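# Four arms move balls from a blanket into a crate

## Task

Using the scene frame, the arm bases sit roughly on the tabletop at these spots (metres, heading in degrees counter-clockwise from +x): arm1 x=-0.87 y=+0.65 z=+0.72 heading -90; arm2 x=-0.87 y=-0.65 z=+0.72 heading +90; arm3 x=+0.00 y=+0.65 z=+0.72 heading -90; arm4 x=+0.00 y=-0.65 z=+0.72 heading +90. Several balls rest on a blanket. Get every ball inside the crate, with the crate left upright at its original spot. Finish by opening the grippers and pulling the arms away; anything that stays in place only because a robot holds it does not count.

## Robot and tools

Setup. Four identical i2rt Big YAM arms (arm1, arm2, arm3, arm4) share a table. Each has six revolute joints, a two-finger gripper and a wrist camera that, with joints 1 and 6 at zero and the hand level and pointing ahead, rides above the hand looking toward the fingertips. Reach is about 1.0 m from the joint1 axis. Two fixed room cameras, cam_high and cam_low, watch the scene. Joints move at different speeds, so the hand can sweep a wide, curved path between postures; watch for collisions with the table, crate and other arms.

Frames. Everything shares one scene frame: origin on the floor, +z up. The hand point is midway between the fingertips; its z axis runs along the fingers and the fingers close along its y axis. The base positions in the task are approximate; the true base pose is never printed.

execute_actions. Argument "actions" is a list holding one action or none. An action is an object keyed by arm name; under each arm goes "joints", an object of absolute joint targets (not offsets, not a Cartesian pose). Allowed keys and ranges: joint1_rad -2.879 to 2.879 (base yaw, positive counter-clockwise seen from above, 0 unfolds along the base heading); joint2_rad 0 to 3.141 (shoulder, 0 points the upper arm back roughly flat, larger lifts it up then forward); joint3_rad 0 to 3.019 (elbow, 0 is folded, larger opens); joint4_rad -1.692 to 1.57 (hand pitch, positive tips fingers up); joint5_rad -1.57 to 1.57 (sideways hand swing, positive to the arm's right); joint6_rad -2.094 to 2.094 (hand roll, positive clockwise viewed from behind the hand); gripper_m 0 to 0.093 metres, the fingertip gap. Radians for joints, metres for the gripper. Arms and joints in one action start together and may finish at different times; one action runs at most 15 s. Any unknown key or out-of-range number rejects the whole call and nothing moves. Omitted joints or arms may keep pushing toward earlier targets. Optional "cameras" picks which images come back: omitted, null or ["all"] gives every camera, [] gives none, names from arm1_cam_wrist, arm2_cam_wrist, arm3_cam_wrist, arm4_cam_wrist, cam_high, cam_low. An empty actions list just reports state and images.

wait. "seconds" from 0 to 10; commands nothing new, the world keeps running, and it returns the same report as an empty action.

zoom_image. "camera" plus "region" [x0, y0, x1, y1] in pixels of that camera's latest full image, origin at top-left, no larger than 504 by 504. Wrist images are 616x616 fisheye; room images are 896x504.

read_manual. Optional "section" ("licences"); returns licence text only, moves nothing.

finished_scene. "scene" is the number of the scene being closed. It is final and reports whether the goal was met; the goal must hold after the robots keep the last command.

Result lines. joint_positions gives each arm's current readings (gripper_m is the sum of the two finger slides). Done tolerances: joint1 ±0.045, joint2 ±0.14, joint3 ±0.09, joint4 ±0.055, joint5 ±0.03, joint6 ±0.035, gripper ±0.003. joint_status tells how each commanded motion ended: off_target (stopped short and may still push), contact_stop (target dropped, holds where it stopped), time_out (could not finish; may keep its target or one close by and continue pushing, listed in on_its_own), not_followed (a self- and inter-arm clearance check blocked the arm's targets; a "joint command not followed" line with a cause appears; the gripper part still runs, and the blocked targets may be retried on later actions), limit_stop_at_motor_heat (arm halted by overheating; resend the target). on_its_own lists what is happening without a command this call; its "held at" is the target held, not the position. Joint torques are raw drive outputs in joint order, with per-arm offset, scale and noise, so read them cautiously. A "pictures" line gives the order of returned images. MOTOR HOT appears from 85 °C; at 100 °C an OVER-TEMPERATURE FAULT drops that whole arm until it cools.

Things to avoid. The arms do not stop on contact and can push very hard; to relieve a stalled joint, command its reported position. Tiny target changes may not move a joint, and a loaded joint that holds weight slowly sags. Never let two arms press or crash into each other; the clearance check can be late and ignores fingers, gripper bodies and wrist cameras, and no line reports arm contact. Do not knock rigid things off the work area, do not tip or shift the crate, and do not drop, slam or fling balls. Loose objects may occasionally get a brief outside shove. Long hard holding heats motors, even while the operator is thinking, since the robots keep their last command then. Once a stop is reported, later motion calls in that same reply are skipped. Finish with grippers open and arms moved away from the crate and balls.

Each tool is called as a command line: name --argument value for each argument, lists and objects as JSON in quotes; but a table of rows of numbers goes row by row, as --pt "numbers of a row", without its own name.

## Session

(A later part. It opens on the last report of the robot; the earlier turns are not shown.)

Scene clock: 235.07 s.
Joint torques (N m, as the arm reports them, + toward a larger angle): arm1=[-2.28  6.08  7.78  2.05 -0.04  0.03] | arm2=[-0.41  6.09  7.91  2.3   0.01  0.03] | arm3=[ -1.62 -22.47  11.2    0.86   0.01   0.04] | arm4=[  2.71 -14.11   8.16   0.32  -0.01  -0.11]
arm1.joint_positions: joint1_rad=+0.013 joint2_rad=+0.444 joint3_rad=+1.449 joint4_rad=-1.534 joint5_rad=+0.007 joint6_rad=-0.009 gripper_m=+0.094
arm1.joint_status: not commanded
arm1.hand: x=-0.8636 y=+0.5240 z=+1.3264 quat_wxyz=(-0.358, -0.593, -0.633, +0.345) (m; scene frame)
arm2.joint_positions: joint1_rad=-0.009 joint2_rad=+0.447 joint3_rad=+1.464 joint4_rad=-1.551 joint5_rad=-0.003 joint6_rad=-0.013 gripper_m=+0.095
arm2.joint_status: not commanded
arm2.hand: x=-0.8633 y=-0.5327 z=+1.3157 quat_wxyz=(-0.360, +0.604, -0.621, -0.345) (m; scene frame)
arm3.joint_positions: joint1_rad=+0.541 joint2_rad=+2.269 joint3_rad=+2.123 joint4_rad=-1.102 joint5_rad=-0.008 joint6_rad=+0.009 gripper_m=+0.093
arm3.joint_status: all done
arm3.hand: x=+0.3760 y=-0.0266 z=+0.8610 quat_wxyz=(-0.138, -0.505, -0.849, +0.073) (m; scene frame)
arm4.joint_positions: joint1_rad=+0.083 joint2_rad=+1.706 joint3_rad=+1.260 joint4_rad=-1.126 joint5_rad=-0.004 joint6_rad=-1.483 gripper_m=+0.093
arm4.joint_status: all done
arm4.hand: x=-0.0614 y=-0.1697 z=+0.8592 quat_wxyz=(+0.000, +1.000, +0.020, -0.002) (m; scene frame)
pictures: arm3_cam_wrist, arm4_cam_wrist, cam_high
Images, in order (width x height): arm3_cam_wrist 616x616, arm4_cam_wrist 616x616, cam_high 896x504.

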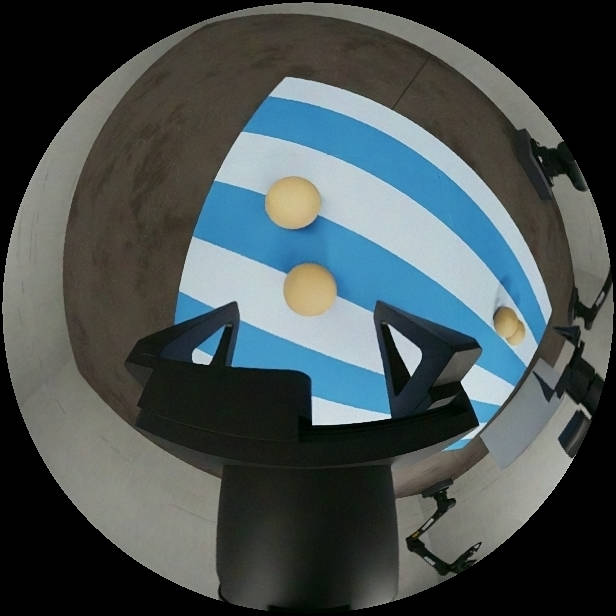

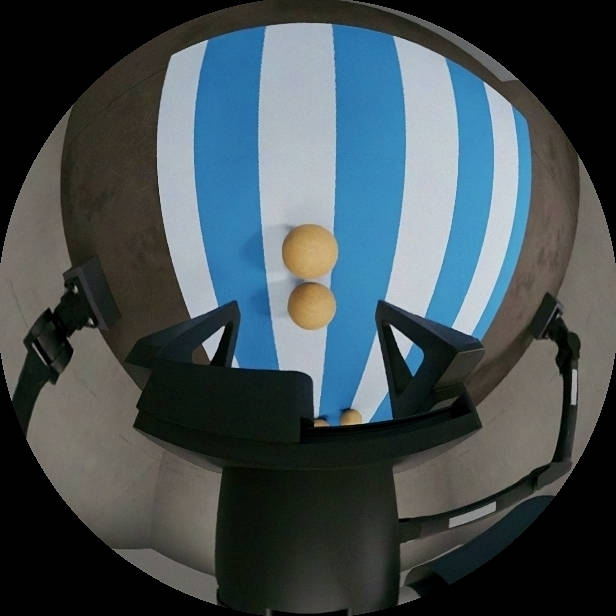

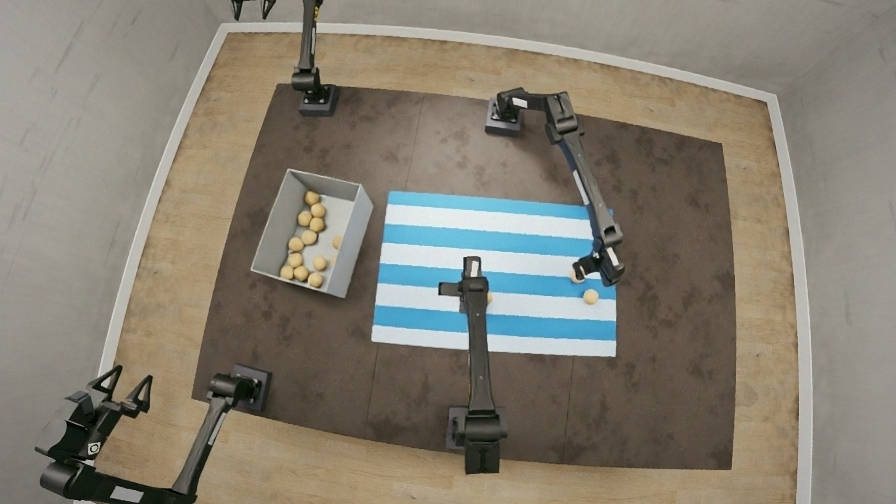

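execute_actions --actions '[{"arm3":{"joints":{"joint2_rad":2.4}},"arm4":{"joints":{"joint2_rad":1.842,"joint3_rad":1.172,"joint4_rad":-0.86}}}]' --cameras '["arm3_cam_wrist","arm4_cam_wrist"]'

Scene clock: 239.13 s.
Joint torques (N m, as the arm reports them, + toward a larger angle): arm1=[-1.37  5.98  7.95  2.07 -0.07  0.09] | arm2=[-0.45  6.09  7.91  2.29  0.02  0.03] | arm3=[ -1.47 -25.49  10.56   0.6   -0.03   0.05] | arm4=[  2.86 -15.53   6.99   0.55   0.01  -0.11]
arm1.joint_positions: joint1_rad=+0.013 joint2_rad=+0.444 joint3_rad=+1.449 joint4_rad=-1.534 joint5_rad=+0.007 joint6_rad=-0.009 gripper_m=+0.094
arm1.joint_status: not commanded
arm1.hand: x=-0.8636 y=+0.5240 z=+1.3264 quat_wxyz=(-0.358, -0.593, -0.633, +0.345) (m; scene frame)
arm2.joint_positions: joint1_rad=-0.009 joint2_rad=+0.447 joint3_rad=+1.464 joint4_rad=-1.551 joint5_rad=-0.003 joint6_rad=-0.013 gripper_m=+0.095
arm2.joint_status: not commanded
arm2.hand: x=-0.8633 y=-0.5327 z=+1.3157 quat_wxyz=(-0.360, +0.604, -0.621, -0.345) (m; scene frame)
arm3.joint_positions: joint1_rad=+0.541 joint2_rad=+2.422 joint3_rad=+2.123 joint4_rad=-1.102 joint5_rad=-0.007 joint6_rad=+0.008 gripper_m=+0.093
arm3.joint_status: all done
arm3.hand: x=+0.3685 y=-0.0121 z=+0.7469 quat_wxyz=(-0.072, -0.509, -0.857, +0.035) (m; scene frame)
arm4.joint_positions: joint1_rad=+0.083 joint2_rad=+1.864 joint3_rad=+1.156 joint4_rad=-0.875 joint5_rad=-0.004 joint6_rad=-1.484 gripper_m=+0.093
arm4.joint_status: all done
arm4.hand: x=-0.0613 y=-0.1702 z=+0.7524 quat_wxyz=(+0.006, +1.000, +0.020, -0.001) (m; scene frame)
pictures: arm3_cam_wrist, arm4_cam_wrist
Images, in order (width x height): arm3_cam_wrist 616x616, arm4_cam_wrist 616x616.

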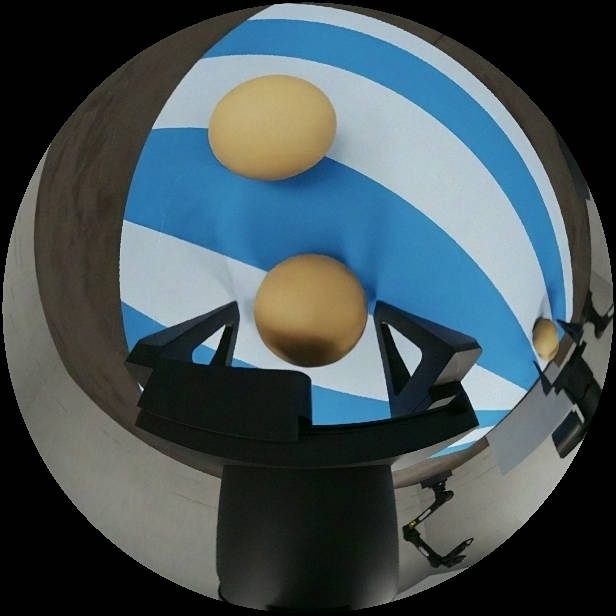

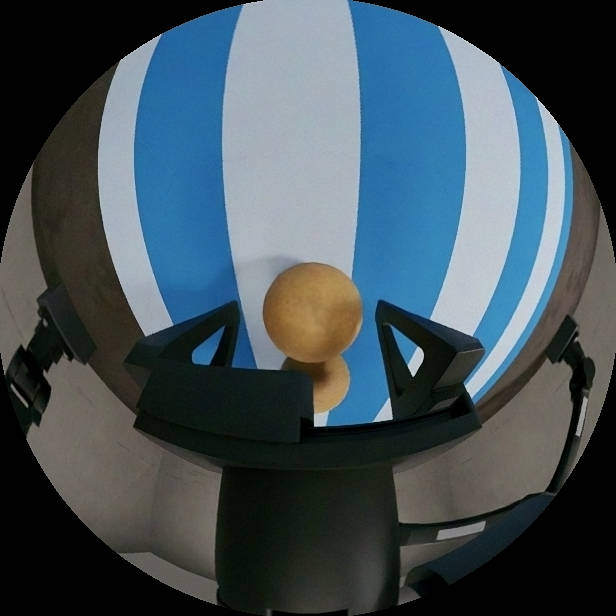

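execute_actions --actions '[{"arm3":{"joints":{"gripper_m":0.045}},"arm4":{"joints":{"gripper_m":0.045}}}]' --cameras '[]'

execute_actions --actions '[{"arm3":{"joints":{"joint1_rad":-0.8,"joint2_rad":1.5,"joint3_rad":1.6}},"arm4":{"joints":{"joint1_rad":0.88,"joint2_rad":1.2,"joint3_rad":1.3,"joint4_rad":-1.2,"joint6_rad":-0.7}}}]' --cameras '[]'

execute_actions --actions '[{"arm3":{"joints":{"joint2_rad":2.33,"joint3_rad":2.6}},"arm4":{"joints":{"joint2_rad":2.22,"joint3_rad":2.45,"joint6_rad":0}}}]' --cameras '[]'

execute_actions --actions '[{"arm3":{"joints":{"gripper_m":0.093}},"arm4":{"joints":{"gripper_m":0.093}}}]' --cameras '[]'

execute_actions --actions '[{"arm3":{"joints":{"joint1_rad":0.558,"joint2_rad":1.6,"joint3_rad":2.195}},"arm4":{"joints":{"joint1_rad":1.0,"joint2_rad":1.4,"joint3_rad":1.4}}}]' --cameras '[]'

execute_actions --actions '[{"arm3":{"joints":{"joint2_rad":2.35,"joint4_rad":-0.67}},"arm4":{"joints":{"joint1_rad":-0.063,"joint2_rad":1.69,"joint3_rad":1.276,"joint4_rad":-1.12}}}]' --cameras '[]'

execute_actions --actions '[{"arm3":{"joints":{"joint2_rad":2.465}},"arm4":{"joints":{"joint2_rad":1.842,"joint3_rad":1.172,"joint4_rad":-0.86}}}]' --cameras '["arm3_cam_wrist","arm4_cam_wrist"]'

Scene clock: 251.03 s.
Joint torques (N m, as the arm reports them, + toward a larger angle): arm1=[-1.47  5.97  7.93  1.93 -0.04  0.06] | arm2=[-0.43  6.08  7.91  2.29  0.01  0.03] | arm3=[ -1.64 -25.43  10.58   0.59  -0.04   0.05] | arm4=[  2.45 -15.66   7.01   0.52   0.    -0.08]
arm1.joint_positions: joint1_rad=+0.013 joint2_rad=+0.444 joint3_rad=+1.449 joint4_rad=-1.534 joint5_rad=+0.007 joint6_rad=-0.009 gripper_m=+0.094
arm1.joint_status: not commanded
arm1.hand: x=-0.8636 y=+0.5240 z=+1.3264 quat_wxyz=(-0.358, -0.593, -0.633, +0.345) (m; scene frame)
arm2.joint_positions: joint1_rad=-0.009 joint2_rad=+0.447 joint3_rad=+1.464 joint4_rad=-1.551 joint5_rad=-0.003 joint6_rad=-0.013 gripper_m=+0.095
arm2.joint_status: not commanded
arm2.hand: x=-0.8633 y=-0.5327 z=+1.3157 quat_wxyz=(-0.360, +0.604, -0.621, -0.345) (m; scene frame)
arm3.joint_positions: joint1_rad=+0.541 joint2_rad=+2.422 joint3_rad=+2.123 joint4_rad=-1.102 joint5_rad=-0.007 joint6_rad=+0.008 gripper_m=+0.056
arm3.joint_status: gripper_m off_target (ended at +0.056, target +0.045)
arm3.hand: x=+0.3684 y=-0.0121 z=+0.7469 quat_wxyz=(-0.072, -0.509, -0.857, +0.035) (m; scene frame)
arm4.joint_positions: joint1_rad=+0.083 joint2_rad=+1.864 joint3_rad=+1.156 joint4_rad=-0.874 joint5_rad=-0.004 joint6_rad=-1.484 gripper_m=+0.058
arm4.joint_status: gripper_m off_target (ended at +0.058, target +0.045)
arm4.hand: x=-0.0613 y=-0.1701 z=+0.7524 quat_wxyz=(+0.005, +1.000, +0.020, -0.001) (m; scene frame)
pictures: none
No camera images: the call's "cameras" was empty. Leave "cameras" out to get every camera's image.

Scene clock: 252.83 s.
Joint torques (N m, as the arm reports them, + toward a larger angle): arm1=[-1.84  6.16  8.01  2.14 -0.07  0.04] | arm2=[-0.42  6.09  7.9   2.29  0.02  0.03] | arm3=[ -1.74 -12.52   9.01   0.99  -0.18   0.05] | arm4=[ 2.58 -6.47 10.02  0.48  0.1   0.33]
arm1.joint_positions: joint1_rad=+0.013 joint2_rad=+0.444 joint3_rad=+1.449 joint4_rad=-1.534 joint5_rad=+0.007 joint6_rad=-0.009 gripper_m=+0.094
arm1.joint_status: not commanded
arm1.hand: x=-0.8636 y=+0.5240 z=+1.3264 quat_wxyz=(-0.358, -0.593, -0.633, +0.345) (m; scene frame)
arm2.joint_positions: joint1_rad=-0.009 joint2_rad=+0.447 joint3_rad=+1.464 joint4_rad=-1.551 joint5_rad=-0.003 joint6_rad=-0.013 gripper_m=+0.095
arm2.joint_status: not commanded
arm2.hand: x=-0.8633 y=-0.5327 z=+1.3157 quat_wxyz=(-0.360, +0.604, -0.621, -0.345) (m; scene frame)
arm3.joint_positions: joint1_rad=-0.800 joint2_rad=+1.501 joint3_rad=+1.606 joint4_rad=-1.096 joint5_rad=-0.003 joint6_rad=+0.008 gripper_m=+0.056
arm3.joint_status: all done
arm3.hand: x=-0.4277 y=+0.2577 z=+1.1228 quat_wxyz=(-0.100, -0.896, -0.343, +0.263) (m; scene frame)
arm4.joint_positions: joint1_rad=+0.874 joint2_rad=+1.197 joint3_rad=+1.273 joint4_rad=-1.188 joint5_rad=-0.006 joint6_rad=-0.717 gripper_m=+0.058
arm4.joint_status: all done
arm4.hand: x=-0.3470 y=-0.3852 z=+1.0893 quat_wxyz=(-0.142, +0.973, +0.031, -0.178) (m; scene frame)
pictures: none
No camera images: the call's "cameras" was empty. Leave "cameras" out to get every camera's image.

Scene clock: 254.63 s.
Joint torques (N m, as the arm reports them, + toward a larger angle): arm1=[-1.46  6.29  8.08  2.04 -0.04  0.07] | arm2=[-0.43  6.1   7.91  2.3   0.02  0.03] | arm3=[ -1.91 -25.19  14.63   1.32  -0.18   0.05] | arm4=[  2.79 -23.4   12.1    0.89   0.18   0.25]
arm1.joint_positions: joint1_rad=+0.013 joint2_rad=+0.444 joint3_rad=+1.449 joint4_rad=-1.534 joint5_rad=+0.007 joint6_rad=-0.009 gripper_m=+0.094
arm1.joint_status: not commanded
arm1.hand: x=-0.8636 y=+0.5240 z=+1.3264 quat_wxyz=(-0.358, -0.593, -0.633, +0.345) (m; scene frame)
arm2.joint_positions: joint1_rad=-0.009 joint2_rad=+0.447 joint3_rad=+1.464 joint4_rad=-1.551 joint5_rad=-0.003 joint6_rad=-0.013 gripper_m=+0.095
arm2.joint_status: not commanded
arm2.hand: x=-0.8633 y=-0.5327 z=+1.3157 quat_wxyz=(-0.360, +0.604, -0.621, -0.345) (m; scene frame)
arm3.joint_positions: joint1_rad=-0.800 joint2_rad=+2.344 joint3_rad=+2.536 joint4_rad=-1.101 joint5_rad=-0.003 joint6_rad=+0.008 gripper_m=+0.056
arm3.joint_status: all done
arm3.hand: x=-0.6373 y=+0.0686 z=+1.0064 quat_wxyz=(-0.114, -0.884, -0.339, +0.300) (m; scene frame)
arm4.joint_positions: joint1_rad=+0.874 joint2_rad=+2.243 joint3_rad=+2.395 joint4_rad=-1.196 joint5_rad=-0.006 joint6_rad=-0.016 gripper_m=+0.058
arm4.joint_status: all done
arm4.hand: x=-0.6448 y=-0.1569 z=+1.0025 quat_wxyz=(-0.083, +0.917, -0.302, -0.247) (m; scene frame)
pictures: none
No camera images: the call's "cameras" was empty. Leave "cameras" out to get every camera's image.

Scene clock: 255.23 s.
Joint torques (N m, as the arm reports them, + toward a larger angle): arm1=[-1.35  5.91  7.93  2.09 -0.08  0.08] | arm2=[-0.44  6.07  7.9   2.29  0.02  0.03] | arm3=[ -1.92 -25.5   14.6    1.35  -0.18   0.05] | arm4=[  2.71 -23.48  12.02   0.91   0.16   0.27]
arm1.joint_positions: joint1_rad=+0.013 joint2_rad=+0.444 joint3_rad=+1.449 joint4_rad=-1.534 joint5_rad=+0.007 joint6_rad=-0.009 gripper_m=+0.094
arm1.joint_status: not commanded
arm1.hand: x=-0.8636 y=+0.5240 z=+1.3264 quat_wxyz=(-0.358, -0.593, -0.633, +0.345) (m; scene frame)
arm2.joint_positions: joint1_rad=-0.009 joint2_rad=+0.447 joint3_rad=+1.464 joint4_rad=-1.551 joint5_rad=-0.003 joint6_rad=-0.013 gripper_m=+0.095
arm2.joint_status: not commanded
arm2.hand: x=-0.8633 y=-0.5327 z=+1.3157 quat_wxyz=(-0.360, +0.604, -0.621, -0.345) (m; scene frame)
arm3.joint_positions: joint1_rad=-0.800 joint2_rad=+2.344 joint3_rad=+2.536 joint4_rad=-1.101 joint5_rad=-0.003 joint6_rad=+0.008 gripper_m=+0.093
arm3.joint_status: all done
arm3.hand: x=-0.6373 y=+0.0686 z=+1.0064 quat_wxyz=(-0.114, -0.884, -0.339, +0.300) (m; scene frame)
arm4.joint_positions: joint1_rad=+0.874 joint2_rad=+2.243 joint3_rad=+2.395 joint4_rad=-1.196 joint5_rad=-0.006 joint6_rad=-0.016 gripper_m=+0.093
arm4.joint_status: all done
arm4.hand: x=-0.6448 y=-0.1569 z=+1.0025 quat_wxyz=(-0.083, +0.917, -0.302, -0.247) (m; scene frame)
pictures: none
No camera images: the call's "cameras" was empty. Leave "cameras" out to get every camera's image.

Scene clock: 257.07 s.
Joint torques (N m, as the arm reports them, + toward a larger angle): arm1=[-1.63  6.27  7.9   2.02 -0.07  0.05] | arm2=[-0.42  6.11  7.91  2.29  0.02  0.03] | arm3=[ -1.57 -12.92   8.29   1.71   0.01   0.05] | arm4=[  2.01 -11.43   9.43   0.63   0.14   0.26]
arm1.joint_positions: joint1_rad=+0.013 joint2_rad=+0.444 joint3_rad=+1.449 joint4_rad=-1.534 joint5_rad=+0.007 joint6_rad=-0.009 gripper_m=+0.094
arm1.joint_status: not commanded
arm1.hand: x=-0.8636 y=+0.5240 z=+1.3264 quat_wxyz=(-0.358, -0.593, -0.633, +0.345) (m; scene frame)
arm2.joint_positions: joint1_rad=-0.009 joint2_rad=+0.447 joint3_rad=+1.464 joint4_rad=-1.551 joint5_rad=-0.003 joint6_rad=-0.013 gripper_m=+0.095
arm2.joint_status: not commanded
arm2.hand: x=-0.8633 y=-0.5327 z=+1.3157 quat_wxyz=(-0.360, +0.604, -0.621, -0.345) (m; scene frame)
arm3.joint_positions: joint1_rad=+0.559 joint2_rad=+1.604 joint3_rad=+2.200 joint4_rad=-1.101 joint5_rad=-0.008 joint6_rad=+0.008 gripper_m=+0.093
arm3.joint_status: all done
arm3.hand: x=+0.3185 y=+0.0956 z=+1.3763 quat_wxyz=(-0.441, -0.434, -0.747, +0.245) (m; scene frame)
arm4.joint_positions: joint1_rad=+1.002 joint2_rad=+1.415 joint3_rad=+1.383 joint4_rad=-1.196 joint5_rad=-0.005 joint6_rad=-0.015 gripper_m=+0.093
arm4.joint_status: all done
arm4.hand: x=-0.4280 y=-0.4028 z=+1.0439 quat_wxyz=(-0.043, +0.954, -0.248, -0.165) (m; scene frame)
pictures: none
No camera images: the call's "cameras" was empty. Leave "cameras" out to get every camera's image.

Scene clock: 258.93 s.
Joint torques (N m, as the arm reports them, + toward a larger angle): arm1=[-1.53  5.88  8.09  2.11 -0.08  0.08] | arm2=[-0.43  6.09  7.91  2.29  0.01  0.03] | arm3=[ -1.67 -23.77  11.89   1.75   0.01   0.05] | arm4=[  2.65 -14.72   8.15   0.31   0.09   0.24]
arm1.joint_positions: joint1_rad=+0.013 joint2_rad=+0.444 joint3_rad=+1.449 joint4_rad=-1.534 joint5_rad=+0.007 joint6_rad=-0.009 gripper_m=+0.094
arm1.joint_status: not commanded
arm1.hand: x=-0.8636 y=+0.5240 z=+1.3264 quat_wxyz=(-0.358, -0.593, -0.633, +0.345) (m; scene frame)
arm2.joint_positions: joint1_rad=-0.009 joint2_rad=+0.447 joint3_rad=+1.464 joint4_rad=-1.551 joint5_rad=-0.003 joint6_rad=-0.013 gripper_m=+0.095
arm2.joint_status: not commanded
arm2.hand: x=-0.8633 y=-0.5327 z=+1.3157 quat_wxyz=(-0.360, +0.604, -0.621, -0.345) (m; scene frame)
arm3.joint_positions: joint1_rad=+0.559 joint2_rad=+2.347 joint3_rad=+2.166 joint4_rad=-0.681 joint5_rad=-0.008 joint6_rad=+0.008 gripper_m=+0.093
arm3.joint_status: all done
arm3.hand: x=+0.4378 y=-0.1044 z=+0.8689 quat_wxyz=(-0.301, -0.472, -0.812, +0.164) (m; scene frame)
arm4.joint_positions: joint1_rad=-0.066 joint2_rad=+1.708 joint3_rad=+1.261 joint4_rad=-1.126 joint5_rad=-0.004 joint6_rad=-0.014 gripper_m=+0.093
arm4.joint_status: all done
arm4.hand: x=+0.0109 y=-0.1657 z=+0.8584 quat_wxyz=(+0.002, +0.704, -0.710, -0.001) (m; scene frame)
pictures: none
No camera images: the call's "cameras" was empty. Leave "cameras" out to get every camera's image.

Scene clock: 260.03 s.
Joint torques (N m, as the arm reports them, + toward a larger angle): arm1=[-1.48  5.52  8.06  2.16 -0.04  0.04] | arm2=[-0.41  6.08  7.91  2.3   0.01  0.03] | arm3=[ -1.67 -26.52  11.36   1.48   0.01   0.05] | arm4=[  2.31 -15.59   7.11   0.75   0.09   0.25]
arm1.joint_positions: joint1_rad=+0.013 joint2_rad=+0.444 joint3_rad=+1.449 joint4_rad=-1.534 joint5_rad=+0.007 joint6_rad=-0.009 gripper_m=+0.094
arm1.joint_status: not commanded
arm1.hand: x=-0.8636 y=+0.5240 z=+1.3264 quat_wxyz=(-0.358, -0.593, -0.633, +0.345) (m; scene frame)
arm2.joint_positions: joint1_rad=-0.009 joint2_rad=+0.447 joint3_rad=+1.464 joint4_rad=-1.551 joint5_rad=-0.003 joint6_rad=-0.013 gripper_m=+0.095
arm2.joint_status: not commanded
arm2.hand: x=-0.8633 y=-0.5327 z=+1.3157 quat_wxyz=(-0.360, +0.604, -0.621, -0.345) (m; scene frame)
arm3.joint_positions: joint1_rad=+0.559 joint2_rad=+2.486 joint3_rad=+2.166 joint4_rad=-0.679 joint5_rad=-0.008 joint6_rad=+0.008 gripper_m=+0.093
arm3.joint_status: all done
arm3.hand: x=+0.4316 y=-0.0924 z=+0.7520 quat_wxyz=(-0.244, -0.483, -0.831, +0.132) (m; scene frame)
arm4.joint_positions: joint1_rad=-0.066 joint2_rad=+1.864 joint3_rad=+1.156 joint4_rad=-0.875 joint5_rad=-0.004 joint6_rad=-0.014 gripper_m=+0.093
arm4.joint_status: all done
arm4.hand: x=+0.0109 y=-0.1665 z=+0.7524 quat_wxyz=(+0.005, +0.704, -0.710, +0.002) (m; scene frame)
pictures: arm3_cam_wrist, arm4_cam_wrist
Images, in order (width x height): arm3_cam_wrist 616x616, arm4_cam_wrist 616x616.

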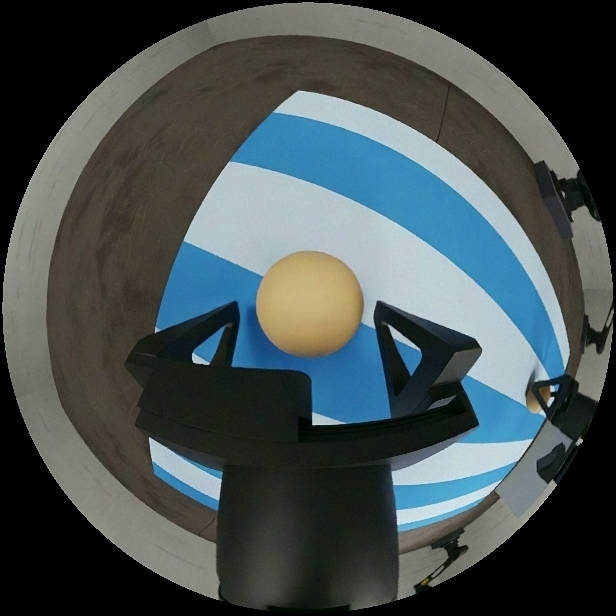

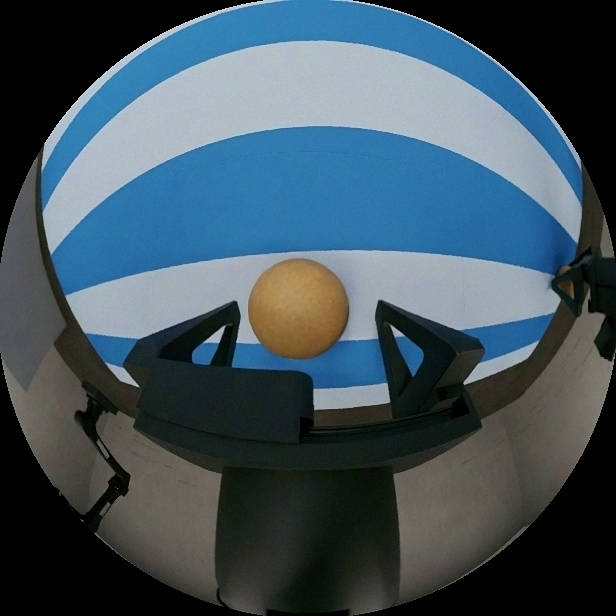

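execute_actions --actions '[{"arm3":{"joints":{"gripper_m":0.045}},"arm4":{"joints":{"gripper_m":0.045}}}]' --cameras '[]'

execute_actions --actions '[{"arm3":{"joints":{"joint1_rad":-0.8,"joint2_rad":1.4,"joint3_rad":1.6,"joint4_rad":-0.9}},"arm4":{"joints":{"joint1_rad":0.88,"joint2_rad":1.1,"joint3_rad":1.2,"joint4_rad":-1.2}}}]' --cameras '[]'

execute_actions --actions '[{"arm3":{"joints":{"joint2_rad":2.33,"joint3_rad":2.6,"joint4_rad":-1.1}},"arm4":{"joints":{"joint2_rad":2.22,"joint3_rad":2.45}}}]' --cameras '[]'

execute_actions --actions '[{"arm3":{"joints":{"gripper_m":0.093}},"arm4":{"joints":{"gripper_m":0.093}}}]' --cameras '[]'

execute_actions --actions '[{"arm3":{"joints":{"joint2_rad":1.1,"joint3_rad":1.4}},"arm4":{"joints":{"joint2_rad":1.1,"joint3_rad":1.4}}}]' --cameras '["cam_high"]'

Scene clock: 269.80 s.
Joint torques (N m, as the arm reports them, + toward a larger angle): arm1=[-1.6   6.5   8.07  2.14 -0.06  0.07] | arm2=[-0.44  6.08  7.9   2.3   0.02  0.03] | arm3=[ -1.65 -26.78  11.41   1.5   -0.01   0.05] | arm4=[  2.8  -15.5    7.09   0.56   0.1    0.22]
arm1.joint_positions: joint1_rad=+0.013 joint2_rad=+0.444 joint3_rad=+1.449 joint4_rad=-1.534 joint5_rad=+0.007 joint6_rad=-0.009 gripper_m=+0.094
arm1.joint_status: not commanded
arm1.hand: x=-0.8636 y=+0.5240 z=+1.3264 quat_wxyz=(-0.358, -0.593, -0.633, +0.345) (m; scene frame)
arm2.joint_positions: joint1_rad=-0.009 joint2_rad=+0.447 joint3_rad=+1.464 joint4_rad=-1.551 joint5_rad=-0.003 joint6_rad=-0.013 gripper_m=+0.095
arm2.joint_status: not commanded
arm2.hand: x=-0.8633 y=-0.5327 z=+1.3157 quat_wxyz=(-0.360, +0.604, -0.621, -0.345) (m; scene frame)
arm3.joint_positions: joint1_rad=+0.559 joint2_rad=+2.486 joint3_rad=+2.166 joint4_rad=-0.679 joint5_rad=-0.008 joint6_rad=+0.008 gripper_m=+0.056
arm3.joint_status: gripper_m off_target (ended at +0.056, target +0.045)
arm3.hand: x=+0.4315 y=-0.0924 z=+0.7520 quat_wxyz=(-0.244, -0.483, -0.831, +0.132) (m; scene frame)
arm4.joint_positions: joint1_rad=-0.066 joint2_rad=+1.864 joint3_rad=+1.156 joint4_rad=-0.875 joint5_rad=-0.004 joint6_rad=-0.014 gripper_m=+0.058
arm4.joint_status: gripper_m off_target (ended at +0.058, target +0.045)
arm4.hand: x=+0.0108 y=-0.1665 z=+0.7524 quat_wxyz=(+0.005, +0.704, -0.710, +0.002) (m; scene frame)
pictures: none
No camera images: the call's "cameras" was empty. Leave "cameras" out to get every camera's image.

Scene clock: 271.87 s.
Joint torques (N m, as the arm reports them, + toward a larger angle): arm1=[-1.92  5.92  7.9   2.03 -0.08  0.02] | arm2=[-0.43  6.09  7.91  2.29  0.01  0.03] | arm3=[ -2.12 -11.5    9.41   1.4   -0.18   0.05] | arm4=[ 2.21 -5.37 10.37  0.54  0.14  0.24]
arm1.joint_positions: joint1_rad=+0.013 joint2_rad=+0.444 joint3_rad=+1.449 joint4_rad=-1.534 joint5_rad=+0.007 joint6_rad=-0.009 gripper_m=+0.094
arm1.joint_status: not commanded
arm1.hand: x=-0.8636 y=+0.5240 z=+1.3264 quat_wxyz=(-0.358, -0.593, -0.633, +0.345) (m; scene frame)
arm2.joint_positions: joint1_rad=-0.009 joint2_rad=+0.447 joint3_rad=+1.464 joint4_rad=-1.551 joint5_rad=-0.003 joint6_rad=-0.013 gripper_m=+0.095
arm2.joint_status: not commanded
arm2.hand: x=-0.8633 y=-0.5327 z=+1.3157 quat_wxyz=(-0.360, +0.604, -0.621, -0.345) (m; scene frame)
arm3.joint_positions: joint1_rad=-0.797 joint2_rad=+1.407 joint3_rad=+1.603 joint4_rad=-0.897 joint5_rad=-0.003 joint6_rad=+0.008 gripper_m=+0.056
arm3.joint_status: all done
arm3.hand: x=-0.4357 y=+0.2476 z=+1.2065 quat_wxyz=(-0.150, -0.848, -0.327, +0.390) (m; scene frame)
arm4.joint_positions: joint1_rad=+0.876 joint2_rad=+1.094 joint3_rad=+1.169 joint4_rad=-1.189 joint5_rad=-0.005 joint6_rad=-0.014 gripper_m=+0.058
arm4.joint_status: all done
arm4.hand: x=-0.3167 y=-0.4096 z=+1.0792 quat_wxyz=(-0.072, +0.925, -0.305, -0.215) (m; scene frame)
pictures: none
No camera images: the call's "cameras" was empty. Leave "cameras" out to get every camera's image.

Scene clock: 273.73 s.
Joint torques (N m, as the arm reports them, + toward a larger angle): arm1=[-1.35  5.75  7.92  2.04 -0.06  0.06] | arm2=[-0.43  6.09  7.92  2.3   0.02  0.03] | arm3=[ -2.08 -25.8   14.94   1.19  -0.18   0.05] | arm4=[  2.45 -23.62  12.     0.94   0.14   0.26]
arm1.joint_positions: joint1_rad=+0.013 joint2_rad=+0.444 joint3_rad=+1.449 joint4_rad=-1.534 joint5_rad=+0.007 joint6_rad=-0.009 gripper_m=+0.094
arm1.joint_status: not commanded
arm1.hand: x=-0.8636 y=+0.5240 z=+1.3264 quat_wxyz=(-0.358, -0.593, -0.633, +0.345) (m; scene frame)
arm2.joint_positions: joint1_rad=-0.009 joint2_rad=+0.447 joint3_rad=+1.464 joint4_rad=-1.551 joint5_rad=-0.003 joint6_rad=-0.013 gripper_m=+0.095
arm2.joint_status: not commanded
arm2.hand: x=-0.8633 y=-0.5327 z=+1.3157 quat_wxyz=(-0.360, +0.604, -0.621, -0.345) (m; scene frame)
arm3.joint_positions: joint1_rad=-0.797 joint2_rad=+2.350 joint3_rad=+2.532 joint4_rad=-1.098 joint5_rad=-0.003 joint6_rad=+0.008 gripper_m=+0.056
arm3.joint_status: all done
arm3.hand: x=-0.6365 y=+0.0668 z=+1.0002 quat_wxyz=(-0.114, -0.885, -0.341, +0.297) (m; scene frame)
arm4.joint_positions: joint1_rad=+0.876 joint2_rad=+2.243 joint3_rad=+2.395 joint4_rad=-1.197 joint5_rad=-0.005 joint6_rad=-0.014 gripper_m=+0.058
arm4.joint_status: all done
arm4.hand: x=-0.6460 y=-0.1585 z=+1.0026 quat_wxyz=(-0.083, +0.917, -0.302, -0.246) (m; scene frame)
pictures: none
No camera images: the call's "cameras" was empty. Leave "cameras" out to get every camera's image.

Scene clock: 274.33 s.
Joint torques (N m, as the arm reports them, + toward a larger angle): arm1=[-1.8   5.87  7.92  2.14 -0.05  0.02] | arm2=[-0.43  6.08  7.91  2.29  0.01  0.03] | arm3=[ -2.06 -26.14  14.9    1.18  -0.17   0.05] | arm4=[  2.51 -23.68  11.99   0.83   0.15   0.24]
arm1.joint_positions: joint1_rad=+0.013 joint2_rad=+0.444 joint3_rad=+1.449 joint4_rad=-1.534 joint5_rad=+0.007 joint6_rad=-0.009 gripper_m=+0.094
arm1.joint_status: not commanded
arm1.hand: x=-0.8636 y=+0.5240 z=+1.3264 quat_wxyz=(-0.358, -0.593, -0.633, +0.345) (m; scene frame)
arm2.joint_positions: joint1_rad=-0.009 joint2_rad=+0.447 joint3_rad=+1.464 joint4_rad=-1.551 joint5_rad=-0.003 joint6_rad=-0.013 gripper_m=+0.095
arm2.joint_status: not commanded
arm2.hand: x=-0.8633 y=-0.5327 z=+1.3157 quat_wxyz=(-0.360, +0.604, -0.621, -0.345) (m; scene frame)
arm3.joint_positions: joint1_rad=-0.797 joint2_rad=+2.350 joint3_rad=+2.532 joint4_rad=-1.098 joint5_rad=-0.003 joint6_rad=+0.008 gripper_m=+0.093
arm3.joint_status: all done
arm3.hand: x=-0.6365 y=+0.0668 z=+1.0002 quat_wxyz=(-0.114, -0.885, -0.341, +0.297) (m; scene frame)
arm4.joint_positions: joint1_rad=+0.876 joint2_rad=+2.243 joint3_rad=+2.395 joint4_rad=-1.197 joint5_rad=-0.005 joint6_rad=-0.014 gripper_m=+0.093
arm4.joint_status: all done
arm4.hand: x=-0.6460 y=-0.1585 z=+1.0026 quat_wxyz=(-0.083, +0.917, -0.302, -0.246) (m; scene frame)
pictures: none
No camera images: the call's "cameras" was empty. Leave "cameras" out to get every camera's image.

Scene clock: 276.07 s.
Joint torques (N m, as the arm reports them, + toward a larger angle): arm1=[-1.61  6.17  8.05  2.21 -0.07  0.05] | arm2=[-0.43  6.1   7.91  2.3   0.02  0.03] | arm3=[-1.89 -5.3   8.96  1.39 -0.18  0.05] | arm4=[ 2.78 -5.1   8.84  1.18  0.15  0.24]
arm1.joint_positions: joint1_rad=+0.013 joint2_rad=+0.444 joint3_rad=+1.449 joint4_rad=-1.534 joint5_rad=+0.007 joint6_rad=-0.009 gripper_m=+0.094
arm1.joint_status: not commanded
arm1.hand: x=-0.8636 y=+0.5240 z=+1.3264 quat_wxyz=(-0.358, -0.593, -0.633, +0.345) (m; scene frame)
arm2.joint_positions: joint1_rad=-0.009 joint2_rad=+0.447 joint3_rad=+1.464 joint4_rad=-1.551 joint5_rad=-0.003 joint6_rad=-0.013 gripper_m=+0.095
arm2.joint_status: not commanded
arm2.hand: x=-0.8633 y=-0.5327 z=+1.3157 quat_wxyz=(-0.360, +0.604, -0.621, -0.345) (m; scene frame)
arm3.joint_positions: joint1_rad=-0.797 joint2_rad=+1.101 joint3_rad=+1.405 joint4_rad=-1.100 joint5_rad=-0.003 joint6_rad=+0.008 gripper_m=+0.093
arm3.joint_status: all done
arm3.hand: x=-0.3306 y=+0.3434 z=+1.2143 quat_wxyz=(-0.134, -0.865, -0.334, +0.350) (m; scene frame)
arm4.joint_positions: joint1_rad=+0.876 joint2_rad=+1.098 joint3_rad=+1.392 joint4_rad=-1.197 joint5_rad=-0.005 joint6_rad=-0.014 gripper_m=+0.093
arm4.joint_status: all done
arm4.hand: x=-0.3405 y=-0.3916 z=+1.1891 quat_wxyz=(-0.105, +0.897, -0.295, -0.311) (m; scene frame)
pictures: cam_high
Images, in order (width x height): cam_high 896x504.

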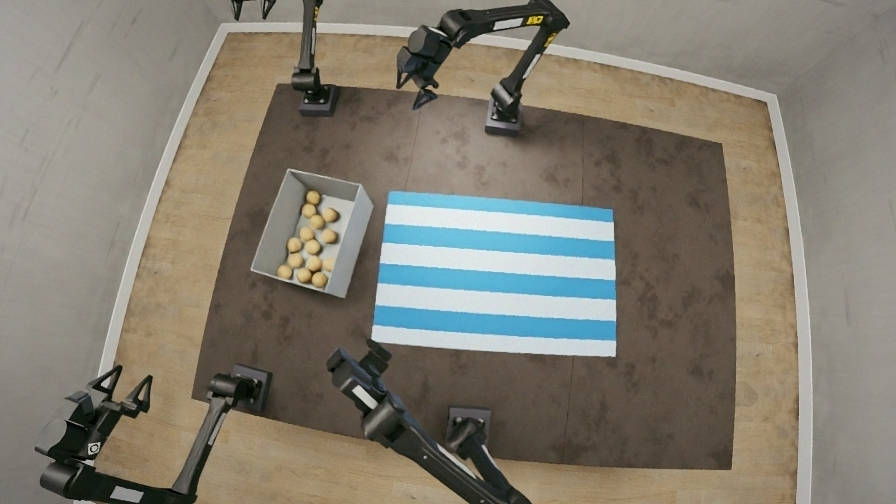

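finished_scene --scene 1

The scene is finished: the task was done.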